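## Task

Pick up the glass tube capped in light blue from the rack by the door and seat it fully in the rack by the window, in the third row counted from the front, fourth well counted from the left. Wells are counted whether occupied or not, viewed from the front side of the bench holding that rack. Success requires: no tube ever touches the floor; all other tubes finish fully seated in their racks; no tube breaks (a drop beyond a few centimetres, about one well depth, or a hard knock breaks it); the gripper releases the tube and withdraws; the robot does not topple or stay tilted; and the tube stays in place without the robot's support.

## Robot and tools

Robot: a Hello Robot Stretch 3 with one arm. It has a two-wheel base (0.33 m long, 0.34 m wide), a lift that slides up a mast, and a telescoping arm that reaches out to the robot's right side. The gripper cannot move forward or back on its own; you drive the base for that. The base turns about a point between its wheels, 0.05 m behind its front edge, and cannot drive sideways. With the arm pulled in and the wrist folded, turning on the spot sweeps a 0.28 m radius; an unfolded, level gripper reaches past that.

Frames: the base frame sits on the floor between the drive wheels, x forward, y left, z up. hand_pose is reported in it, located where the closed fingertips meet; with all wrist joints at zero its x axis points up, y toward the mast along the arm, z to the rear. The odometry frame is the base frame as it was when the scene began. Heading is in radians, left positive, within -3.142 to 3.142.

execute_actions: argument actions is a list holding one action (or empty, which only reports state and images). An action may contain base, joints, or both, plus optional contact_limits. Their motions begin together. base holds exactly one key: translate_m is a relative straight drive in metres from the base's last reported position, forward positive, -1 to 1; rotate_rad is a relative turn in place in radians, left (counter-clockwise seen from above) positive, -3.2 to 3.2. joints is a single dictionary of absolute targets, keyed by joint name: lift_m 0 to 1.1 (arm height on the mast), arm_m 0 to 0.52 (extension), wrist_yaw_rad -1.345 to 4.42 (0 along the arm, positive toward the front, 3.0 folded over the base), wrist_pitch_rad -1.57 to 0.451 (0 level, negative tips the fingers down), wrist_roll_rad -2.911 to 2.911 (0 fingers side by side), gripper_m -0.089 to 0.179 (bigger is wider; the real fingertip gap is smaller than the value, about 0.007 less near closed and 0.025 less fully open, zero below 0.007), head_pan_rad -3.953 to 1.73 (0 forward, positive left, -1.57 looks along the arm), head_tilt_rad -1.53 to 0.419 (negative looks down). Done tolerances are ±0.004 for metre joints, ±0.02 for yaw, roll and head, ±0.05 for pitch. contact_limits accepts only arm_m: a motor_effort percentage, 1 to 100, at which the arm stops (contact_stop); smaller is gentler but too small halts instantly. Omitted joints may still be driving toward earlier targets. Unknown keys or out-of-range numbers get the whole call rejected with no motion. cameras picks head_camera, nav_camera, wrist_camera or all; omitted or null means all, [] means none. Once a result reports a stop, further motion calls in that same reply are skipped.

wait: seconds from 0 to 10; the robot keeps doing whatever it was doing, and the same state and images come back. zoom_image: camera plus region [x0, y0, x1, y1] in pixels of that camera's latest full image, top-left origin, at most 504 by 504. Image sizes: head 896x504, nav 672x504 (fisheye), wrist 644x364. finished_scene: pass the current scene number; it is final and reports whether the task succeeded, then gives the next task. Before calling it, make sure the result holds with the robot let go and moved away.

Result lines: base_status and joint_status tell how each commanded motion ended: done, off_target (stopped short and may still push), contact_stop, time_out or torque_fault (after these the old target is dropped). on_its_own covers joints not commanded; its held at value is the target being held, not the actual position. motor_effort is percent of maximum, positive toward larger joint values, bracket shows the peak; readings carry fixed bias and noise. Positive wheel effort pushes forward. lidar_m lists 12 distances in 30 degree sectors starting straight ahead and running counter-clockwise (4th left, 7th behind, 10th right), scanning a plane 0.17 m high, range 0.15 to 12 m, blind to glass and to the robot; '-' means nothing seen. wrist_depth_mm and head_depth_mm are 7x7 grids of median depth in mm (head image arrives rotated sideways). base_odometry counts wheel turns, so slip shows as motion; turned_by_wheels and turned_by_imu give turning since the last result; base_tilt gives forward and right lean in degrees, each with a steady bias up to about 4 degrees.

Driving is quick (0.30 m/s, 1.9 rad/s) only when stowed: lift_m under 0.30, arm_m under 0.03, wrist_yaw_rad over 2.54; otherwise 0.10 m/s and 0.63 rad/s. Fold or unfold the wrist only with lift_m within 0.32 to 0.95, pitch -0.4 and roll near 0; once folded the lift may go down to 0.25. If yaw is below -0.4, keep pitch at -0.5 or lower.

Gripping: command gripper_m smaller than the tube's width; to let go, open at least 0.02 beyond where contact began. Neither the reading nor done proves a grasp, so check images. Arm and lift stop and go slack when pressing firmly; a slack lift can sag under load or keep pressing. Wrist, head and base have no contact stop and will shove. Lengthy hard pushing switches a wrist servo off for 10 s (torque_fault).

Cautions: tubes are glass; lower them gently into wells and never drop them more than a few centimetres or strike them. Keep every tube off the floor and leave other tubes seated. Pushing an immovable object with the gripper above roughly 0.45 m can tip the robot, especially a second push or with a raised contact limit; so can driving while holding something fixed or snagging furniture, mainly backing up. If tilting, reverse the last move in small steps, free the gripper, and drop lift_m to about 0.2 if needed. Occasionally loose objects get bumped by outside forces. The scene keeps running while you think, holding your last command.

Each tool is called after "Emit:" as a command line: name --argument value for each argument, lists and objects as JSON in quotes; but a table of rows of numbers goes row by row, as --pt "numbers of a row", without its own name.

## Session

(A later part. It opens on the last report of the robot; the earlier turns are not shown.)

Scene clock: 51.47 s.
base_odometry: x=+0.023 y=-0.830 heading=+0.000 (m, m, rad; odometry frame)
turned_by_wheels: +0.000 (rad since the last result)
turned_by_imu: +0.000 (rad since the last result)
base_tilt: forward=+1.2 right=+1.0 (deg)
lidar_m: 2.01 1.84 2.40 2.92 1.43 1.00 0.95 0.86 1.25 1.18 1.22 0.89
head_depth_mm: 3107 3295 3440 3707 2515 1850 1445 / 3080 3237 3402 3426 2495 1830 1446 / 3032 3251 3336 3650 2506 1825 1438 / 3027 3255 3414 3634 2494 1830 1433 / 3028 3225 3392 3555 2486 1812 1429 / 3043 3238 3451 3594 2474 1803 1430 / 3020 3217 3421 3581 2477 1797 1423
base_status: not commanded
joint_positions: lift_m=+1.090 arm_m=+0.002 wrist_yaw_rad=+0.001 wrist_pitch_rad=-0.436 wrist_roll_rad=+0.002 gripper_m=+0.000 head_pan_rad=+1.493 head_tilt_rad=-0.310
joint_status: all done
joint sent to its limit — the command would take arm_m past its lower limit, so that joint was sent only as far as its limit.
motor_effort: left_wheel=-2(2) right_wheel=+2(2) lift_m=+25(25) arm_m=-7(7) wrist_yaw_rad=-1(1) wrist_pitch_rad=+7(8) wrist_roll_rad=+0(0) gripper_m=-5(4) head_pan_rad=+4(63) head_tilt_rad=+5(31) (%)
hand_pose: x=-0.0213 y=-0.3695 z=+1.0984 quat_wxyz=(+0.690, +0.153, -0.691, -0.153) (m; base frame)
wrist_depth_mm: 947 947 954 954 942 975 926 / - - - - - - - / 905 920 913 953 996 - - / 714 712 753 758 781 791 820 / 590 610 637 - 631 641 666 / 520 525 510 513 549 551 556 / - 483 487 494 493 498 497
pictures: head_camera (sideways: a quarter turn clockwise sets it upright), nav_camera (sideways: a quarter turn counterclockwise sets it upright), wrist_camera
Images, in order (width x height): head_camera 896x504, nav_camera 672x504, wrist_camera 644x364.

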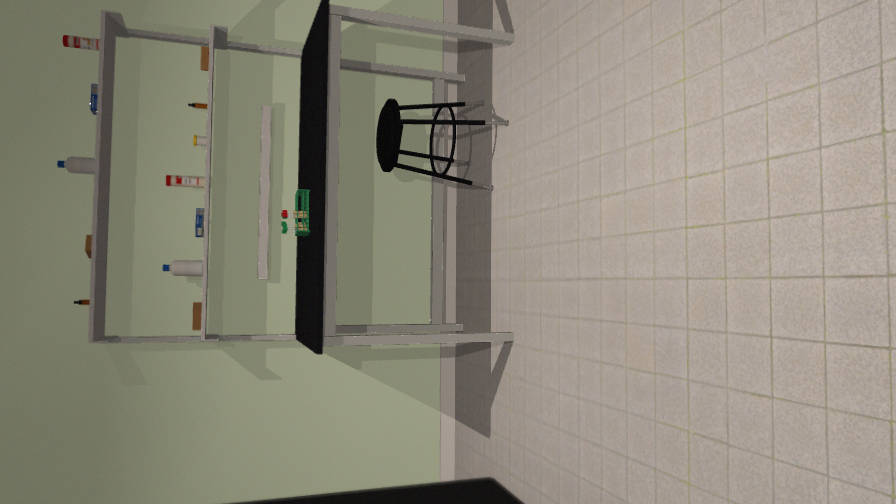

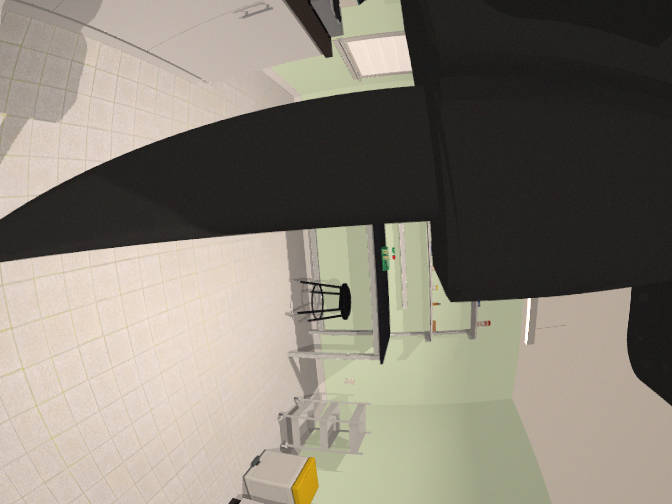

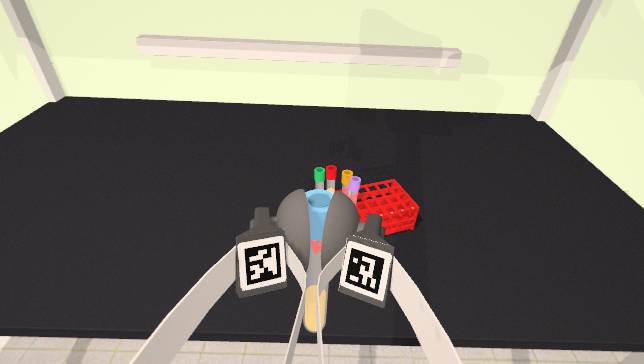

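Emit:
execute_actions --actions '[{"base":{"rotate_rad":1.37},"joints":{"head_pan_rad":0.0,"head_tilt_rad":-0.45}}]' --cameras '["head_camera"]'

Emit:
execute_actions --actions '[{"base":{"translate_m":1.0}}]' --cameras '[]'

Emit:
execute_actions --actions '[{"base":{"translate_m":0.9},"joints":{"head_tilt_rad":-0.3}}]' --cameras '["head_camera"]'

Scene clock: 55.90 s.
base_odometry: x=+0.023 y=-0.830 heading=+1.369 (m, m, rad; odometry frame)
turned_by_wheels: +1.370 (rad since the last result)
turned_by_imu: +1.392 (rad since the last result)
base_tilt: forward=+1.2 right=+0.8 (deg)
lidar_m: 2.92 1.86 1.09 0.95 0.95 0.86 1.19 1.19 0.89 2.21 1.85 2.09
head_depth_mm: 3206 3450 3782 2867 2046 1606 1309 / 3095 3335 3670 2845 2047 1595 1306 / 3055 3271 3680 2871 2048 1596 1304 / 3012 3240 3598 2879 2049 1593 1304 / 2942 3139 3546 2827 2031 1587 1304 / 2891 3103 3435 2820 2027 1583 1295 / 2886 3153 3432 2817 2028 1583 1290
base_status: done
joint_positions: lift_m=+1.090 arm_m=+0.002 wrist_yaw_rad=+0.001 wrist_pitch_rad=-0.436 wrist_roll_rad=+0.002 gripper_m=+0.000 head_pan_rad=+0.007 head_tilt_rad=-0.444
joint_status: all done
motor_effort: left_wheel=-2(9) right_wheel=+3(7) lift_m=+25(25) arm_m=-7(8) wrist_yaw_rad=-1(0) wrist_pitch_rad=+7(7) wrist_roll_rad=+0(0) gripper_m=-4(5) head_pan_rad=-5(65) head_tilt_rad=-4(19) (%)
hand_pose: x=-0.0213 y=-0.3695 z=+1.0984 quat_wxyz=(+0.690, +0.153, -0.691, -0.153) (m; base frame)
wrist_depth_mm: - - - - - - - / - - - - - - - / - - - - - - - / - - - - - 789 814 / - - - - - 675 659 / - - - - - 883 552 / - - - - - - 494
pictures: head_camera (sideways: a quarter turn clockwise sets it upright)
Images, in order (width x height): head_camera 896x504.

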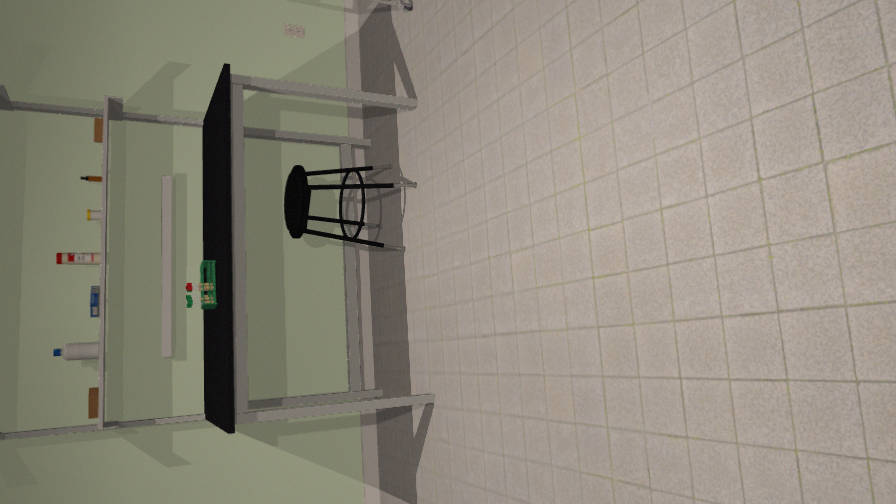

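Scene clock: 67.30 s.
base_odometry: x=+0.223 y=+0.150 heading=+1.369 (m, m, rad; odometry frame)
turned_by_wheels: +0.000 (rad since the last result)
turned_by_imu: +0.004 (rad since the last result)
base_tilt: forward=+1.2 right=+0.9 (deg)
lidar_m: 1.98 1.80 2.05 1.20 1.20 1.40 2.16 1.58 2.26 1.54 1.55 1.81
head_depth_mm: 2247 2488 1999 2588 2067 1594 1305 / 2176 2395 2648 2761 2048 1596 1306 / 2161 2353 2097 2720 2056 1603 1306 / 2117 2302 2125 2692 2028 1590 1297 / 2094 2249 2570 2688 2033 1580 1300 / 2077 2210 2500 2650 2037 1582 1298 / 2041 2200 2385 2591 2002 1578 1292
base_status: done
joint_positions: lift_m=+1.090 arm_m=+0.002 wrist_yaw_rad=+0.001 wrist_pitch_rad=-0.436 wrist_roll_rad=+0.002 gripper_m=+0.000 head_pan_rad=+0.007 head_tilt_rad=-0.444
joint_status: not commanded
motor_effort: left_wheel=-3(7) right_wheel=+3(7) lift_m=+25(25) arm_m=-7(7) wrist_yaw_rad=-1(0) wrist_pitch_rad=+7(7) wrist_roll_rad=+0(0) gripper_m=-5(5) head_pan_rad=-5(5) head_tilt_rad=-3(4) (%)
hand_pose: x=-0.0213 y=-0.3695 z=+1.0984 quat_wxyz=(+0.690, +0.153, -0.691, -0.153) (m; base frame)
wrist_depth_mm: - - - - - - - / - - - - - - - / - - - - - - - / - - - - - - - / - - - - - - - / - - - - - - - / - - - - - - -
pictures: none
No camera images: the call's "cameras" was empty. Leave "cameras" out to get every camera's image.

Scene clock: 77.70 s.
base_odometry: x=+0.404 y=+1.032 heading=+1.369 (m, m, rad; odometry frame)
turned_by_wheels: +0.000 (rad since the last result)
turned_by_imu: +0.003 (rad since the last result)
base_tilt: forward=+1.3 right=+0.9 (deg)
lidar_m: 1.01 1.52 1.09 2.01 1.54 1.66 2.65 2.40 1.52 1.32 1.25 1.12
head_depth_mm: 1457 1527 1683 1191 2000 1834 1445 / 1453 1539 1663 1179 1852 1841 1441 / 1430 1504 1628 1168 1295 1641 1397 / 1404 1485 1592 1159 1252 1760 1435 / 1384 1465 1565 1149 1377 1763 1433 / 1364 1440 1532 1115 1803 1768 1429 / 1343 1416 1513 1056 1757 1744 1424
base_status: done
joint_positions: lift_m=+1.090 arm_m=+0.002 wrist_yaw_rad=+0.001 wrist_pitch_rad=-0.436 wrist_roll_rad=+0.002 gripper_m=+0.000 head_pan_rad=+0.007 head_tilt_rad=-0.310
joint_status: all done
motor_effort: left_wheel=-3(4) right_wheel=+3(7) lift_m=+26(25) arm_m=-7(7) wrist_yaw_rad=+0(1) wrist_pitch_rad=+7(8) wrist_roll_rad=+0(0) gripper_m=-4(5) head_pan_rad=-4(5) head_tilt_rad=+5(21) (%)
hand_pose: x=-0.0213 y=-0.3695 z=+1.0984 quat_wxyz=(+0.690, +0.153, -0.691, -0.153) (m; base frame)
wrist_depth_mm: - - - - - - - / - - - - - - - / - - - - - - - / - - - - - - - / - - - - - - - / - - - - - - - / - - - - - - -
pictures: head_camera (sideways: a quarter turn clockwise sets it upright)
Images, in order (width x height): head_camera 896x504.

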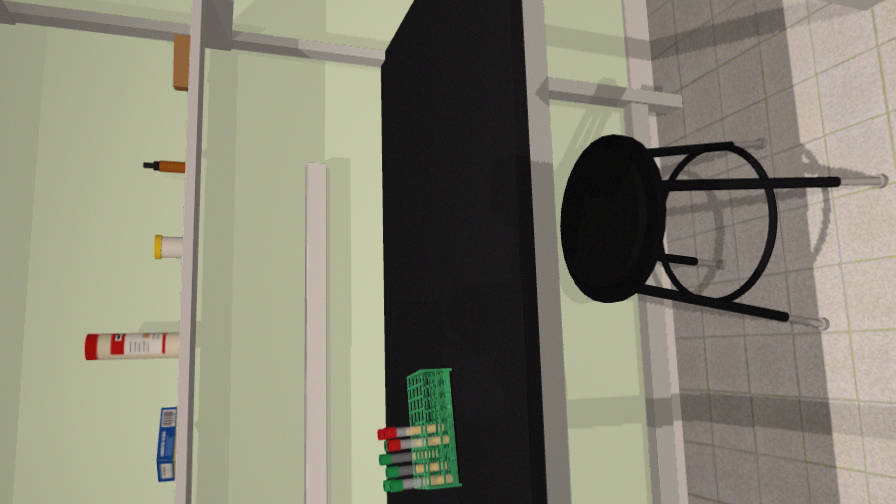

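Emit:
execute_actions --actions '[{"base":{"translate_m":0.53}}]' --cameras '[]'

Emit:
execute_actions --actions '[{"base":{"rotate_rad":1.71},"joints":{"head_pan_rad":-1.57,"head_tilt_rad":-0.55}}]' --cameras '["head_camera","wrist_camera"]'

Scene clock: 86.27 s.
base_odometry: x=+0.510 y=+1.551 heading=+1.369 (m, m, rad; odometry frame)
turned_by_wheels: +0.000 (rad since the last result)
turned_by_imu: +0.002 (rad since the last result)
base_tilt: forward=+1.3 right=+0.9 (deg)
lidar_m: 0.48 0.59 1.17 0.87 1.73 1.81 3.18 3.16 1.37 1.04 0.68 0.70
head_depth_mm: 991 1037 1142 1158 755 550 434 / 976 1026 1121 1165 750 549 433 / 957 1023 1077 1148 746 548 431 / 942 1009 1058 1122 743 545 430 / 930 995 1042 1109 739 542 429 / 912 974 1023 1086 733 541 427 / 878 959 1004 1068 729 539 425
base_status: done
joint_positions: lift_m=+1.090 arm_m=+0.002 wrist_yaw_rad=+0.001 wrist_pitch_rad=-0.436 wrist_roll_rad=+0.002 gripper_m=+0.000 head_pan_rad=+0.007 head_tilt_rad=-0.310
joint_status: not commanded
motor_effort: left_wheel=-2(5) right_wheel=+3(7) lift_m=+25(25) arm_m=-7(6) wrist_yaw_rad=+0(1) wrist_pitch_rad=+8(7) wrist_roll_rad=+0(0) gripper_m=-5(5) head_pan_rad=-5(5) head_tilt_rad=+5(5) (%)
hand_pose: x=-0.0213 y=-0.3695 z=+1.0984 quat_wxyz=(+0.690, +0.153, -0.691, -0.153) (m; base frame)
wrist_depth_mm: - - - - - - - / - - - - - - - / - - - - - - - / - - - - - - - / - - - - - - - / - - - - - - - / - - - - - - -
pictures: none
No camera images: the call's "cameras" was empty. Leave "cameras" out to get every camera's image.

Scene clock: 89.93 s.
base_odometry: x=+0.510 y=+1.551 heading=+3.079 (m, m, rad; odometry frame)
turned_by_wheels: +1.710 (rad since the last result)
turned_by_imu: +1.737 (rad since the last result)
base_tilt: forward=+1.3 right=+0.9 (deg)
lidar_m: 2.13 1.73 2.00 3.55 1.90 1.29 1.04 0.69 0.48 0.60 1.01 0.87
head_depth_mm: 896 - - - - - 1200 / 895 - - - - - 1150 / 908 - - - - - 1231 / 918 989 1016 714 533 469 1174 / 920 991 1009 699 533 469 1227 / 917 988 1009 672 532 469 1232 / 917 986 1012 654 531 468 1227
base_status: done
joint_positions: lift_m=+1.090 arm_m=+0.002 wrist_yaw_rad=+0.001 wrist_pitch_rad=-0.436 wrist_roll_rad=+0.002 gripper_m=+0.000 head_pan_rad=-1.563 head_tilt_rad=-0.543
joint_status: all done
motor_effort: left_wheel=-2(9) right_wheel=+3(6) lift_m=+25(25) arm_m=-7(6) wrist_yaw_rad=-1(1) wrist_pitch_rad=+7(7) wrist_roll_rad=+0(0) gripper_m=-4(4) head_pan_rad=-5(63) head_tilt_rad=-4(26) (%)
hand_pose: x=-0.0213 y=-0.3695 z=+1.0984 quat_wxyz=(+0.690, +0.153, -0.691, -0.153) (m; base frame)
wrist_depth_mm: 794 801 796 800 808 831 831 / 778 793 848 866 859 871 927 / 460 607 631 633 655 672 710 / 420 439 495 509 508 511 531 / 398 404 412 - 421 435 440 / 343 351 345 346 363 366 370 / 304 307 310 308 313 319 322
pictures: head_camera (sideways: a quarter turn clockwise sets it upright), wrist_camera
Images, in order (width x height): head_camera 896x504, wrist_camera 644x364.

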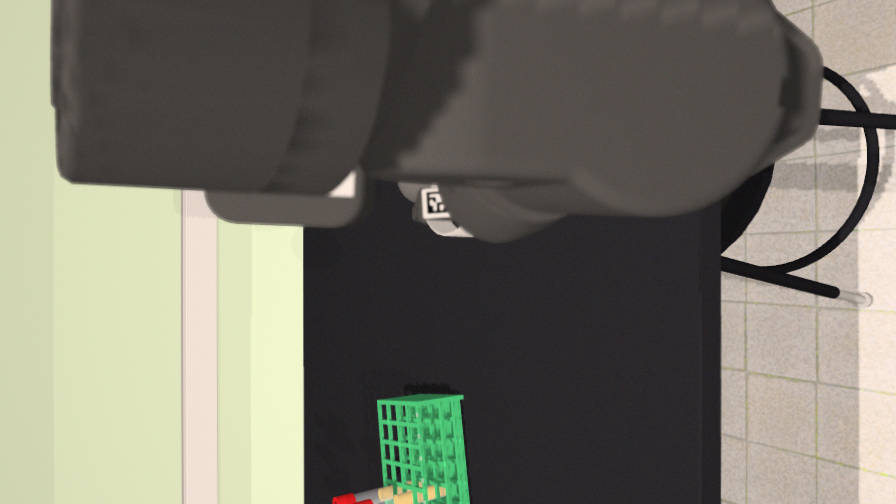

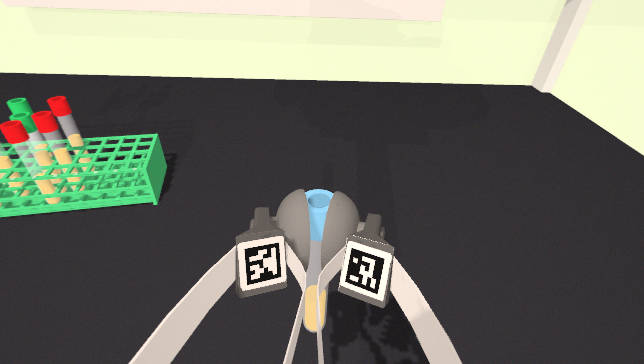

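Emit:
execute_actions --actions '[{"base":{"translate_m":0.33},"joints":{"head_tilt_rad":-0.6}}]' --cameras '["head_camera","wrist_camera"]'

Scene clock: 96.27 s.
base_odometry: x=+0.180 y=+1.572 heading=+3.079 (m, m, rad; odometry frame)
turned_by_wheels: +0.000 (rad since the last result)
turned_by_imu: +0.001 (rad since the last result)
base_tilt: forward=+1.2 right=+1.0 (deg)
lidar_m: 1.81 1.46 1.57 3.11 2.41 1.64 1.38 0.67 0.62 0.97 0.98 0.56
head_depth_mm: - - - - - - 1172 / - - - - - - 1179 / 895 - - - - 443 1199 / 893 1000 875 612 505 437 1206 / 891 997 898 645 505 437 1202 / 890 994 898 646 506 437 1203 / 891 997 899 647 506 438 1203
base_status: done
joint_positions: lift_m=+1.090 arm_m=+0.002 wrist_yaw_rad=+0.001 wrist_pitch_rad=-0.436 wrist_roll_rad=+0.002 gripper_m=+0.000 head_pan_rad=-1.563 head_tilt_rad=-0.592
joint_status: all done
motor_effort: left_wheel=-3(4) right_wheel=+2(7) lift_m=+25(25) arm_m=-7(7) wrist_yaw_rad=-1(1) wrist_pitch_rad=+8(7) wrist_roll_rad=+0(0) gripper_m=-4(5) head_pan_rad=-5(5) head_tilt_rad=-5(13) (%)
hand_pose: x=-0.0213 y=-0.3695 z=+1.0984 quat_wxyz=(+0.690, +0.153, -0.691, -0.153) (m; base frame)
wrist_depth_mm: 741 770 760 772 765 701 822 / 753 787 810 810 822 857 860 / 593 607 628 571 655 648 690 / 467 488 472 410 474 523 528 / 399 401 418 - 424 431 442 / 343 350 346 344 362 362 374 / 301 306 308 308 315 321 321
pictures: head_camera (sideways: a quarter turn clockwise sets it upright), wrist_camera
Images, in order (width x height): head_camera 896x504, wrist_camera 644x364.

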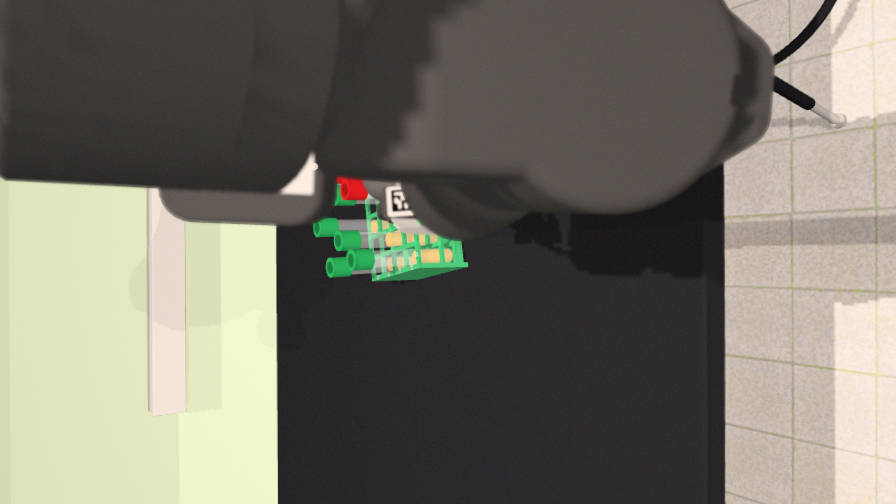

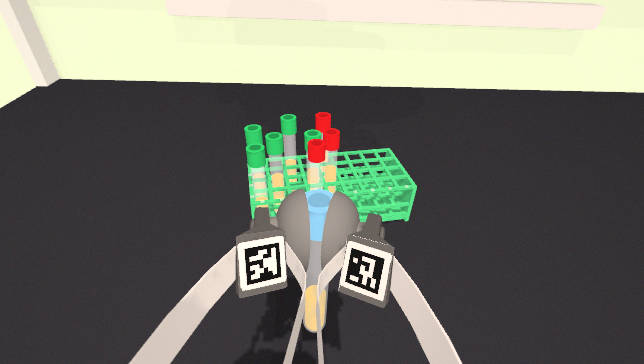

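Emit:
zoom_image --camera "wrist_camera" --region '[230,100,430,230]'

Region (230, 100, 430, 230) of wrist_camera's 644x364 image, scaled by 2.520; it fills the top 328 rows of this view, and the rest is white.

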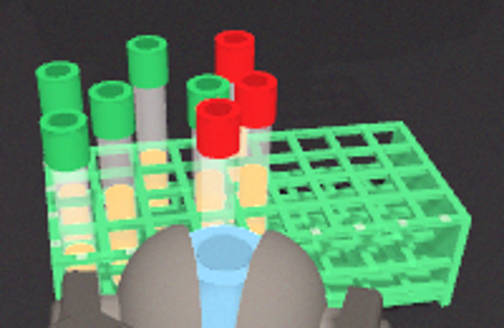

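Emit:
execute_actions --actions '[{"base":{"translate_m":-0.11},"joints":{"arm_m":0.08,"lift_m":1.1,"head_tilt_rad":-0.65}}]' --cameras '["head_camera","wrist_camera"]'

Emit:
zoom_image --camera "head_camera" --region '[250,200,480,450]'

Scene clock: 100.40 s.
base_odometry: x=+0.290 y=+1.565 heading=+3.079 (m, m, rad; odometry frame)
turned_by_wheels: +0.000 (rad since the last result)
turned_by_imu: +0.000 (rad since the last result)
base_tilt: forward=+1.2 right=+0.9 (deg)
lidar_m: 1.92 1.54 1.72 3.13 2.24 1.52 1.27 0.88 0.59 0.59 0.99 0.66
head_depth_mm: - - - 598 478 1279 1145 / - - - 579 479 1280 1174 / - 1042 - 580 481 1316 1176 / 893 1005 785 602 481 1313 1182 / 894 1004 651 602 481 1309 1180 / 892 1001 770 603 482 1320 1179 / 890 1006 809 604 482 1320 1178
base_status: done
joint_positions: lift_m=+1.100 arm_m=+0.080 wrist_yaw_rad=+0.001 wrist_pitch_rad=-0.436 wrist_roll_rad=+0.002 gripper_m=+0.000 head_pan_rad=-1.563 head_tilt_rad=-0.642
joint_status: all done
motor_effort: left_wheel=-3(11) right_wheel=+2(4) lift_m=+25(27) arm_m=+6(5) wrist_yaw_rad=-1(0) wrist_pitch_rad=+8(8) wrist_roll_rad=+0(0) gripper_m=-5(5) head_pan_rad=-5(4) head_tilt_rad=-5(14) (%)
hand_pose: x=-0.0213 y=-0.4467 z=+1.1084 quat_wxyz=(+0.690, +0.153, -0.691, -0.153) (m; base frame)
wrist_depth_mm: 687 624 628 630 691 665 733 / 749 743 765 777 799 795 812 / 624 623 641 638 661 679 704 / 486 478 500 516 521 545 546 / 409 369 360 - 440 444 445 / 356 351 349 359 377 376 377 / 312 315 320 319 328 332 334
pictures: head_camera (sideways: a quarter turn clockwise sets it upright), wrist_camera
Images, in order (width x height): head_camera 896x504, wrist_camera 644x364.

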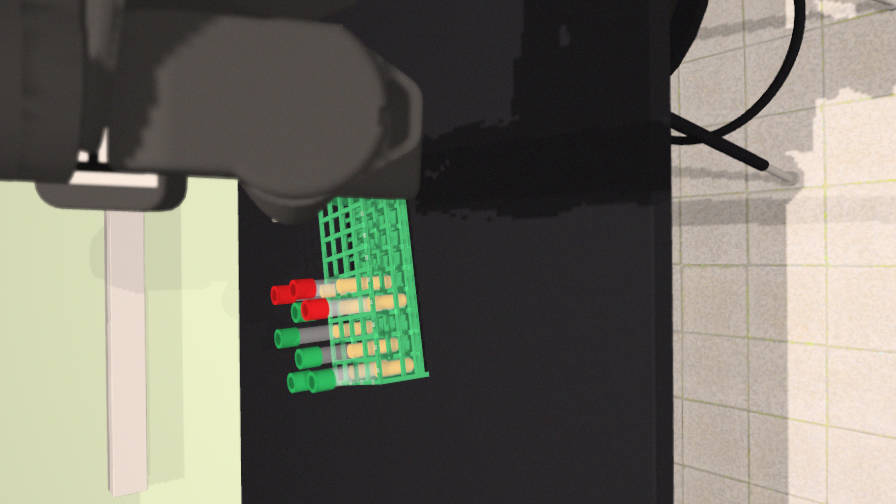

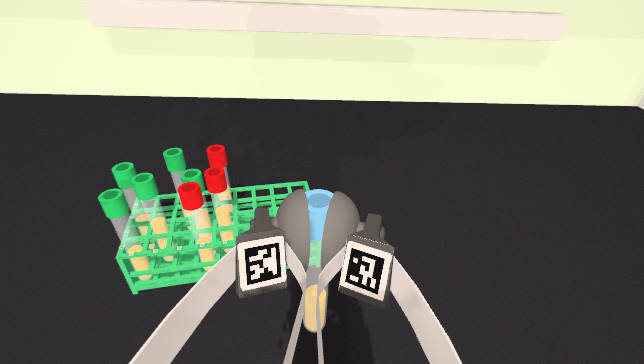

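Region (250, 200, 480, 450) of head_camera's 896x504 image, scaled by 2.016, with more detail than that image has; it fills the left 464 columns of this view, and the rest is white.

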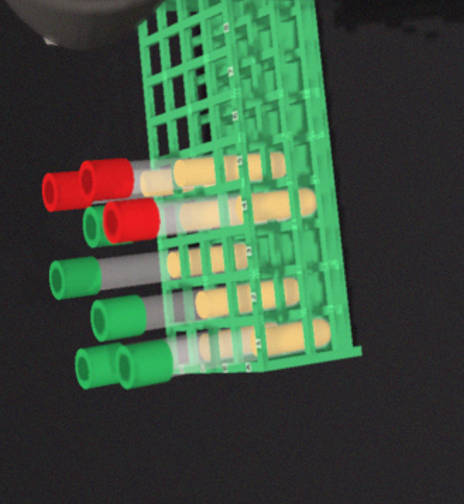

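Emit:
zoom_image --camera "wrist_camera" --region '[90,130,330,310]'

Region (90, 130, 330, 310) of wrist_camera's 644x364 image, scaled by 2.100; it fills the top 378 rows of this view, and the rest is white.

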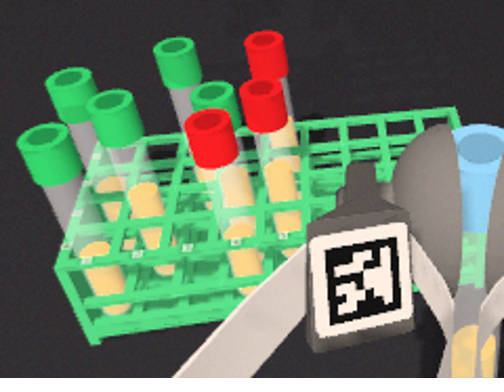

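Emit:
execute_actions --actions '[{"base":{"translate_m":0.04},"joints":{"arm_m":0.17}}]' --cameras '["head_camera","wrist_camera"]'

Emit:
zoom_image --camera "wrist_camera" --region '[60,150,330,364]'

Scene clock: 103.67 s.
base_odometry: x=+0.250 y=+1.567 heading=+3.079 (m, m, rad; odometry frame)
turned_by_wheels: +0.000 (rad since the last result)
turned_by_imu: +0.000 (rad since the last result)
base_tilt: forward=+1.3 right=+1.0 (deg)
lidar_m: 1.88 1.51 1.67 2.96 2.31 1.56 1.31 0.91 0.61 0.60 0.99 0.63
head_depth_mm: - 1025 802 598 479 1308 1147 / - - 764 600 479 1106 1173 / - 988 667 600 480 1315 1173 / 890 1001 675 601 480 1311 1173 / 888 1002 655 603 481 1317 1187 / 889 1001 807 604 482 1318 1178 / 892 1003 808 604 482 1319 1180
base_status: done
joint_positions: lift_m=+1.100 arm_m=+0.170 wrist_yaw_rad=+0.001 wrist_pitch_rad=-0.436 wrist_roll_rad=+0.002 gripper_m=+0.000 head_pan_rad=-1.563 head_tilt_rad=-0.642
joint_status: all done
motor_effort: left_wheel=-3(5) right_wheel=+2(7) lift_m=+25(24) arm_m=+5(5) wrist_yaw_rad=+0(1) wrist_pitch_rad=+8(8) wrist_roll_rad=+0(0) gripper_m=-5(4) head_pan_rad=-5(5) head_tilt_rad=-5(5) (%)
hand_pose: x=-0.0213 y=-0.5366 z=+1.1084 quat_wxyz=(+0.690, +0.153, -0.691, -0.153) (m; base frame)
wrist_depth_mm: 618 551 559 561 577 590 624 / 668 671 695 691 708 692 716 / 614 627 632 645 659 675 693 / 488 497 509 511 531 533 547 / 411 410 416 - 436 445 454 / 353 286 280 309 373 378 382 / 314 275 281 306 324 330 334
pictures: head_camera (sideways: a quarter turn clockwise sets it upright), wrist_camera
Images, in order (width x height): head_camera 896x504, wrist_camera 644x364.

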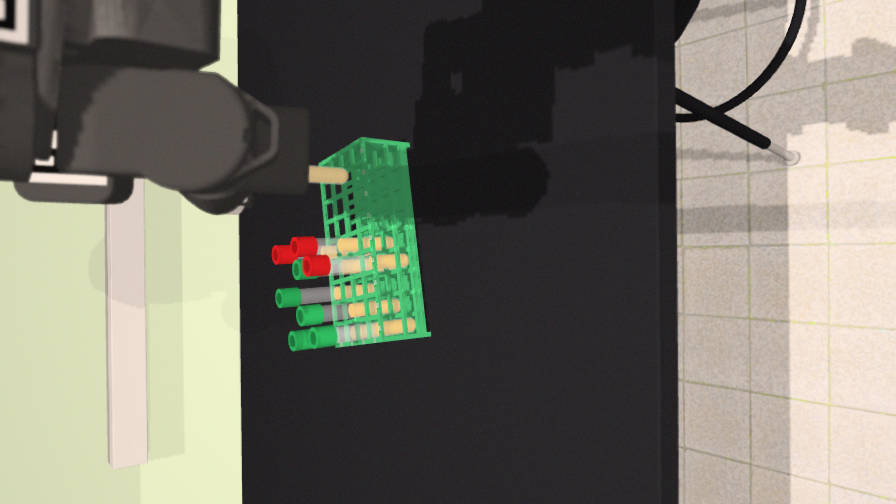

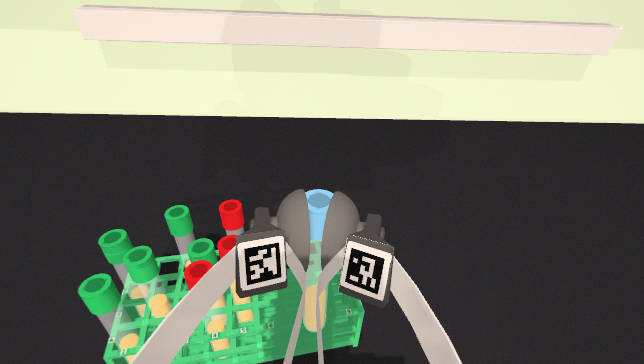

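Region (60, 150, 330, 364) of wrist_camera's 644x364 image, scaled by 1.867; it fills the top 399 rows of this view, and the rest is white.

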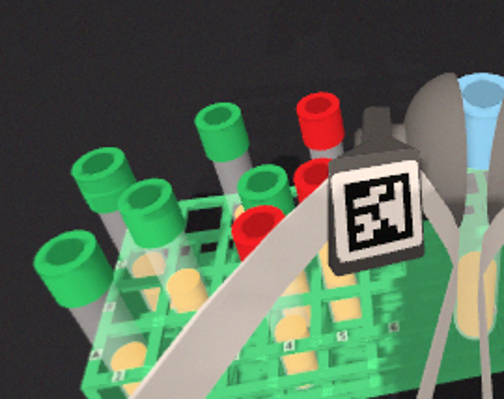

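Emit:
zoom_image --camera "head_camera" --region '[260,120,450,360]'

Region (260, 120, 450, 360) of head_camera's 896x504 image, scaled by 2.100, with more detail than that image has; it fills the left 399 columns of this view, and the rest is white.

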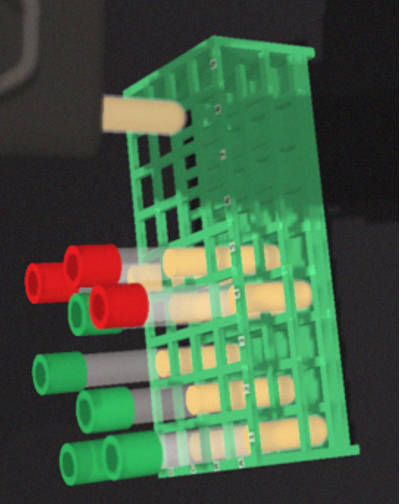

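Emit:
execute_actions --actions '[{"joints":{"arm_m":0.21,"lift_m":1.08,"head_tilt_rad":-0.6}}]' --cameras '["head_camera","wrist_camera"]'

Emit:
zoom_image --camera "head_camera" --region '[280,100,480,360]'

Scene clock: 108.40 s.
base_odometry: x=+0.250 y=+1.567 heading=+3.079 (m, m, rad; odometry frame)
turned_by_wheels: +0.000 (rad since the last result)
turned_by_imu: +0.000 (rad since the last result)
base_tilt: forward=+1.2 right=+1.0 (deg)
lidar_m: 1.87 1.51 1.66 2.96 2.31 1.56 1.31 0.91 0.61 0.60 0.99 0.63
head_depth_mm: - - 865 631 497 813 1163 / - - 820 632 496 1023 1168 / 894 - 766 629 497 444 1191 / 902 1009 826 617 498 443 1195 / 901 1008 824 609 498 444 1193 / 900 1005 869 634 499 444 1196 / 898 1007 871 633 498 444 1195
base_status: not commanded
joint_positions: lift_m=+1.080 arm_m=+0.210 wrist_yaw_rad=+0.001 wrist_pitch_rad=-0.436 wrist_roll_rad=+0.002 gripper_m=+0.000 head_pan_rad=-1.563 head_tilt_rad=-0.606
joint_status: all done
motor_effort: left_wheel=-2(2) right_wheel=+3(2) lift_m=+16(21) arm_m=+5(7) wrist_yaw_rad=+0(1) wrist_pitch_rad=+8(8) wrist_roll_rad=+0(0) gripper_m=-6(5) head_pan_rad=-5(5) head_tilt_rad=+3(10) (%)
hand_pose: x=-0.0213 y=-0.5766 z=+1.0890 quat_wxyz=(+0.690, +0.153, -0.691, -0.153) (m; base frame)
wrist_depth_mm: 572 505 513 519 533 537 545 / 621 640 634 650 650 664 686 / 583 589 600 598 619 635 660 / 456 478 479 489 494 494 512 / 384 384 391 - 410 419 418 / 316 257 264 275 351 357 361 / 188 236 246 256 305 310 313
pictures: head_camera (sideways: a quarter turn clockwise sets it upright), wrist_camera
Images, in order (width x height): head_camera 896x504, wrist_camera 644x364.

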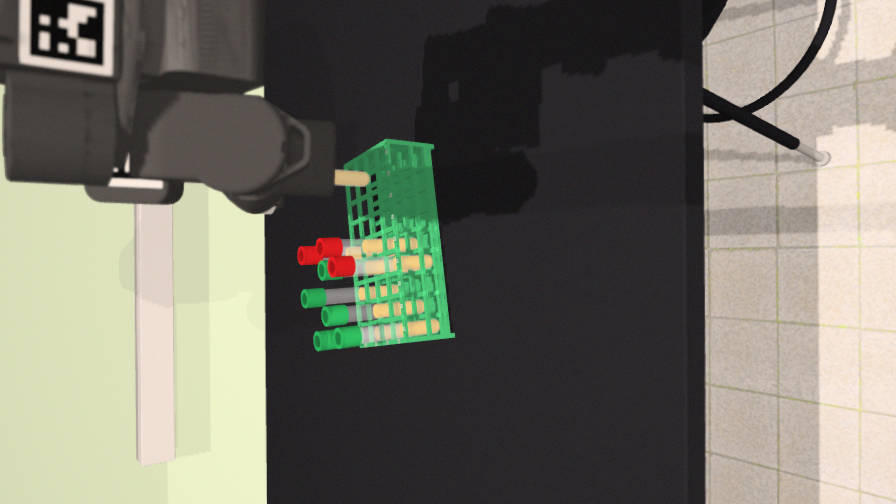

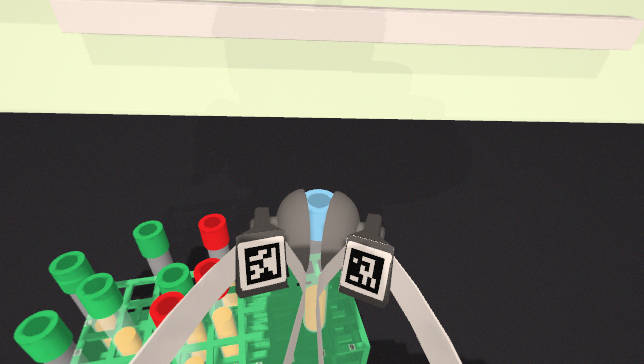

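Region (280, 100, 480, 360) of head_camera's 896x504 image, scaled by 1.938, with more detail than that image has; it fills the left 388 columns of this view, and the rest is white.

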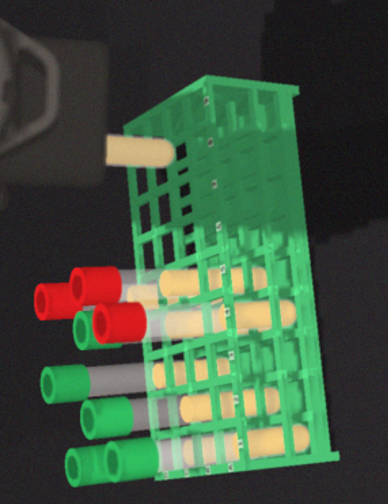

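Emit:
execute_actions --actions '[{"joints":{"arm_m":0.232,"lift_m":1.085}}]' --cameras '["head_camera","wrist_camera"]'

Emit:
zoom_image --camera "head_camera" --region '[280,100,480,360]'

Emit:
zoom_image --camera "wrist_camera" --region '[180,224,420,364]'

Scene clock: 112.17 s.
base_odometry: x=+0.250 y=+1.567 heading=+3.079 (m, m, rad; odometry frame)
turned_by_wheels: +0.000 (rad since the last result)
turned_by_imu: +0.000 (rad since the last result)
base_tilt: forward=+1.3 right=+0.9 (deg)
lidar_m: 1.88 1.51 1.67 2.96 2.30 1.56 1.31 0.91 0.61 0.60 0.99 0.62
head_depth_mm: - - 863 630 496 813 1162 / - - 843 630 497 1022 1168 / 889 - 783 630 498 443 1191 / 899 1009 824 617 497 444 1192 / 899 1011 825 610 498 444 1193 / 899 1007 869 634 498 444 1194 / 898 1005 871 634 499 444 1193
base_status: not commanded
joint_positions: lift_m=+1.085 arm_m=+0.232 wrist_yaw_rad=+0.001 wrist_pitch_rad=-0.436 wrist_roll_rad=+0.002 gripper_m=+0.000 head_pan_rad=-1.563 head_tilt_rad=-0.606
joint_status: all done
motor_effort: left_wheel=-3(3) right_wheel=+3(2) lift_m=+25(26) arm_m=+5(3) wrist_yaw_rad=-1(0) wrist_pitch_rad=+8(8) wrist_roll_rad=+0(0) gripper_m=-5(5) head_pan_rad=-5(5) head_tilt_rad=+3(2) (%)
hand_pose: x=-0.0213 y=-0.5986 z=+1.0934 quat_wxyz=(+0.690, +0.153, -0.691, -0.153) (m; base frame)
wrist_depth_mm: 529 486 502 504 507 522 525 / 603 617 631 623 630 643 651 / 586 599 608 607 631 642 671 / 462 479 478 497 500 511 533 / 393 399 407 - 414 426 425 / 336 331 326 292 356 358 361 / 197 243 260 267 309 315 316
pictures: head_camera (sideways: a quarter turn clockwise sets it upright), wrist_camera
Images, in order (width x height): head_camera 896x504, wrist_camera 644x364.

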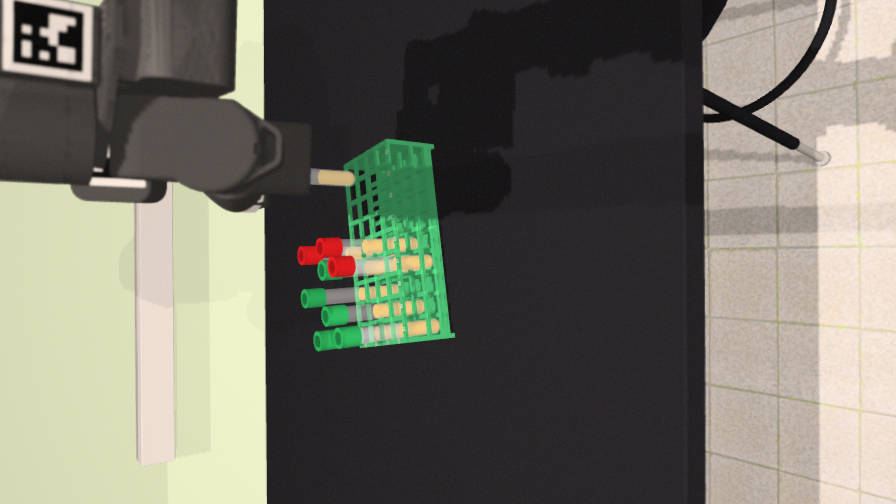

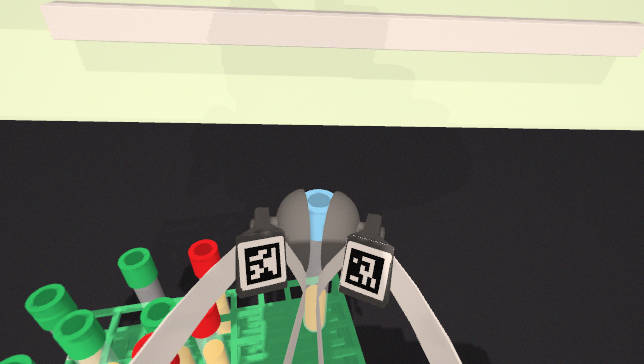

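Region (280, 100, 480, 360) of head_camera's 896x504 image, scaled by 1.938, with more detail than that image has; it fills the left 388 columns of this view, and the rest is white.

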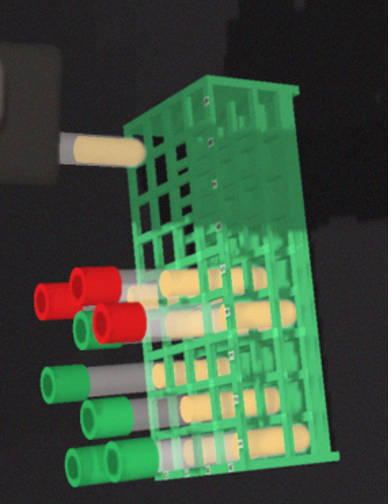

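Region (180, 224, 420, 364) of wrist_camera's 644x364 image, scaled by 2.100; it fills the top 294 rows of this view, and the rest is white.

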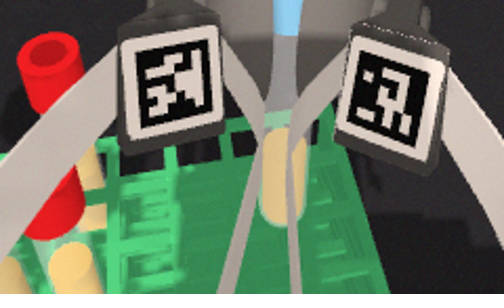

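Emit:
execute_actions --actions '[{"base":{"translate_m":0.07},"joints":{"arm_m":0.225,"lift_m":1.1}}]' --cameras '["head_camera","wrist_camera"]'

Emit:
zoom_image --camera "head_camera" --region '[280,40,480,300]'

Scene clock: 115.67 s.
base_odometry: x=+0.180 y=+1.572 heading=+3.079 (m, m, rad; odometry frame)
turned_by_wheels: +0.000 (rad since the last result)
turned_by_imu: +0.000 (rad since the last result)
base_tilt: forward=+1.3 right=+0.9 (deg)
lidar_m: 1.81 1.45 1.58 3.10 2.43 1.64 1.37 0.66 0.62 0.97 0.98 0.56
head_depth_mm: - 1039 865 630 496 442 1169 / - - 865 608 497 442 1185 / 880 - 668 610 497 443 1193 / 895 1003 868 607 498 444 1192 / 895 1003 869 634 498 444 1191 / 892 1001 868 634 497 443 1192 / 893 1001 872 634 499 444 1192
base_status: done
joint_positions: lift_m=+1.100 arm_m=+0.225 wrist_yaw_rad=+0.001 wrist_pitch_rad=-0.436 wrist_roll_rad=+0.002 gripper_m=+0.000 head_pan_rad=-1.563 head_tilt_rad=-0.606
joint_status: all done
motor_effort: left_wheel=-2(6) right_wheel=+3(7) lift_m=+25(26) arm_m=-7(4) wrist_yaw_rad=-1(1) wrist_pitch_rad=+7(8) wrist_roll_rad=+0(0) gripper_m=-4(5) head_pan_rad=-4(5) head_tilt_rad=+3(3) (%)
hand_pose: x=-0.0213 y=-0.5925 z=+1.1084 quat_wxyz=(+0.690, +0.153, -0.691, -0.153) (m; base frame)
wrist_depth_mm: 545 501 495 520 529 565 572 / 593 623 625 628 632 650 652 / 615 623 646 652 677 672 688 / 491 494 520 516 532 535 547 / 414 416 431 - 434 444 452 / 356 361 349 284 373 376 382 / 311 313 264 248 284 330 332
pictures: head_camera (sideways: a quarter turn clockwise sets it upright), wrist_camera
Images, in order (width x height): head_camera 896x504, wrist_camera 644x364.

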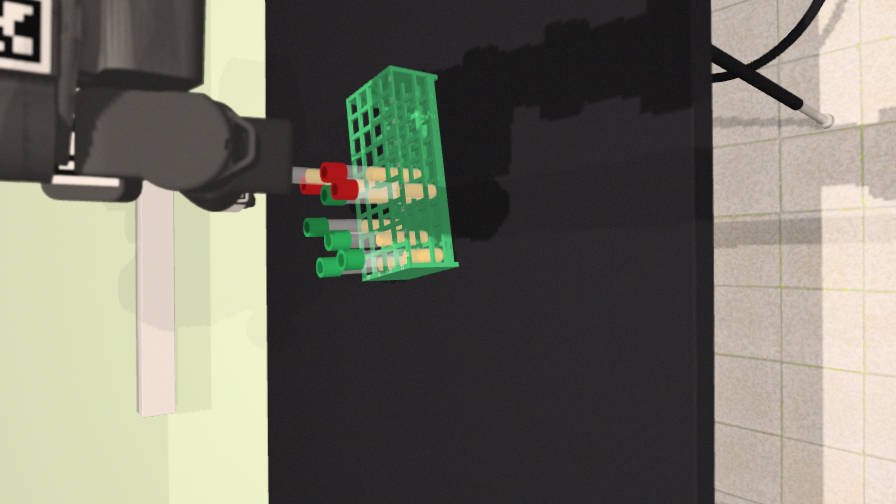

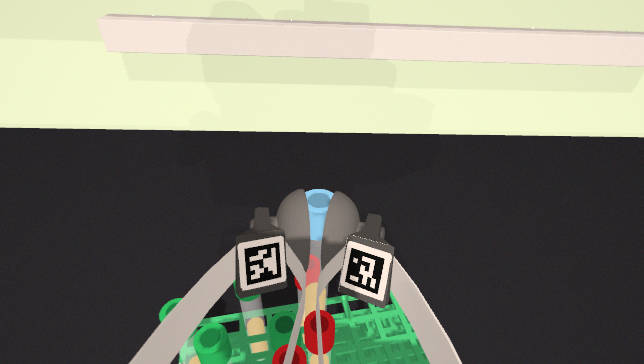

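Region (280, 40, 480, 300) of head_camera's 896x504 image, scaled by 1.938, with more detail than that image has; it fills the left 388 columns of this view, and the rest is white.

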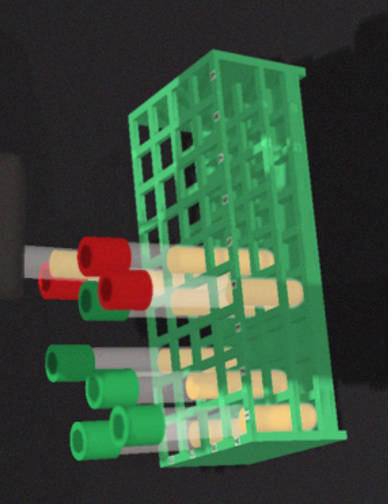

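Emit:
zoom_image --camera "wrist_camera" --region '[230,234,410,364]'

Region (230, 234, 410, 364) of wrist_camera's 644x364 image, scaled by 2.800.

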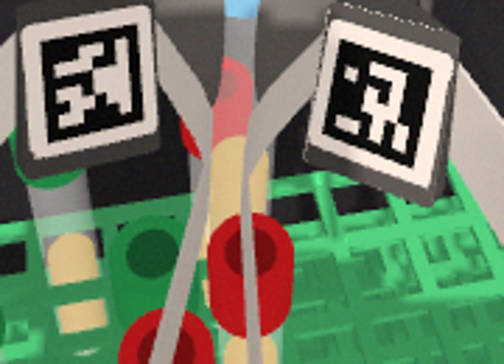

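Emit:
execute_actions --actions '[{"base":{"translate_m":0.022},"joints":{"arm_m":0.221}}]' --cameras '["head_camera","wrist_camera"]'

Emit:
zoom_image --camera "wrist_camera" --region '[230,234,410,364]'

Emit:
zoom_image --camera "head_camera" --region '[270,100,430,280]'

Scene clock: 118.20 s.
base_odometry: x=+0.158 y=+1.573 heading=+3.079 (m, m, rad; odometry frame)
turned_by_wheels: +0.000 (rad since the last result)
turned_by_imu: +0.000 (rad since the last result)
base_tilt: forward=+1.3 right=+0.8 (deg)
lidar_m: 1.79 1.44 1.54 2.99 2.45 1.66 1.40 0.68 0.63 0.96 0.98 0.54
head_depth_mm: - 1037 863 623 496 442 1191 / - - 864 629 497 443 1176 / 879 - 707 608 497 443 1193 / 891 1000 868 609 497 444 1198 / 894 999 867 633 498 444 1195 / 892 999 870 634 498 444 1198 / 891 994 869 634 499 443 1193
base_status: done
joint_positions: lift_m=+1.100 arm_m=+0.221 wrist_yaw_rad=+0.001 wrist_pitch_rad=-0.436 wrist_roll_rad=+0.002 gripper_m=+0.000 head_pan_rad=-1.563 head_tilt_rad=-0.606
joint_status: all done
motor_effort: left_wheel=-3(6) right_wheel=+3(8) lift_m=+25(25) arm_m=-7(6) wrist_yaw_rad=+0(0) wrist_pitch_rad=+8(8) wrist_roll_rad=+0(0) gripper_m=-5(5) head_pan_rad=-5(4) head_tilt_rad=+2(3) (%)
hand_pose: x=-0.0213 y=-0.5885 z=+1.1084 quat_wxyz=(+0.690, +0.153, -0.691, -0.153) (m; base frame)
wrist_depth_mm: 549 506 516 510 527 567 581 / 605 600 615 623 632 647 650 / 617 625 651 653 676 692 679 / 494 497 504 523 526 530 549 / 409 414 426 - 436 455 449 / 353 360 351 284 376 376 378 / 313 315 250 211 279 326 333
pictures: head_camera (sideways: a quarter turn clockwise sets it upright), wrist_camera
Images, in order (width x height): head_camera 896x504, wrist_camera 644x364.

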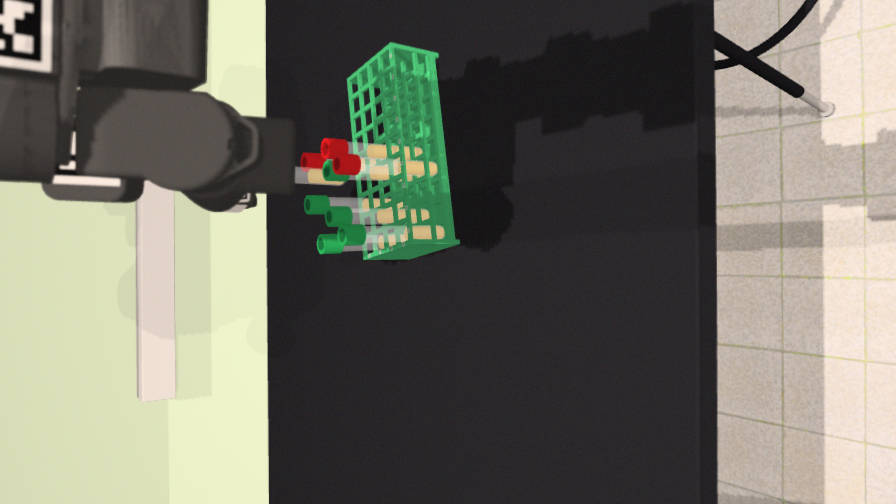

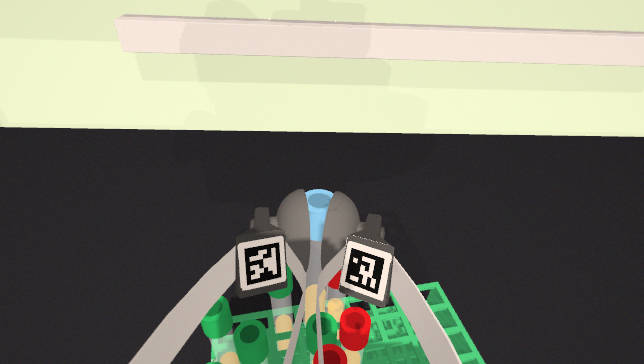

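Region (230, 234, 410, 364) of wrist_camera's 644x364 image, scaled by 2.800.

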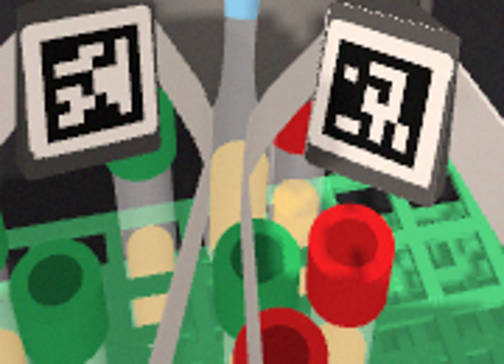

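Region (270, 100, 430, 280) of head_camera's 896x504 image, scaled by 2.800, with more detail than that image has.

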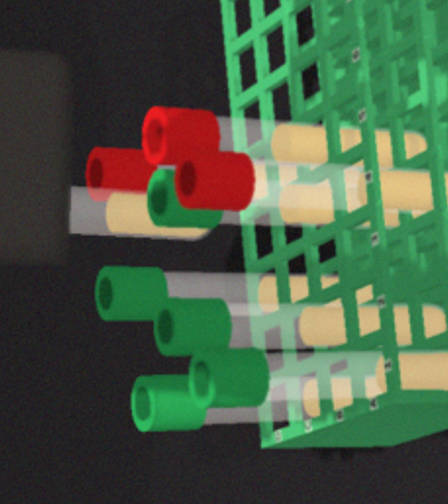

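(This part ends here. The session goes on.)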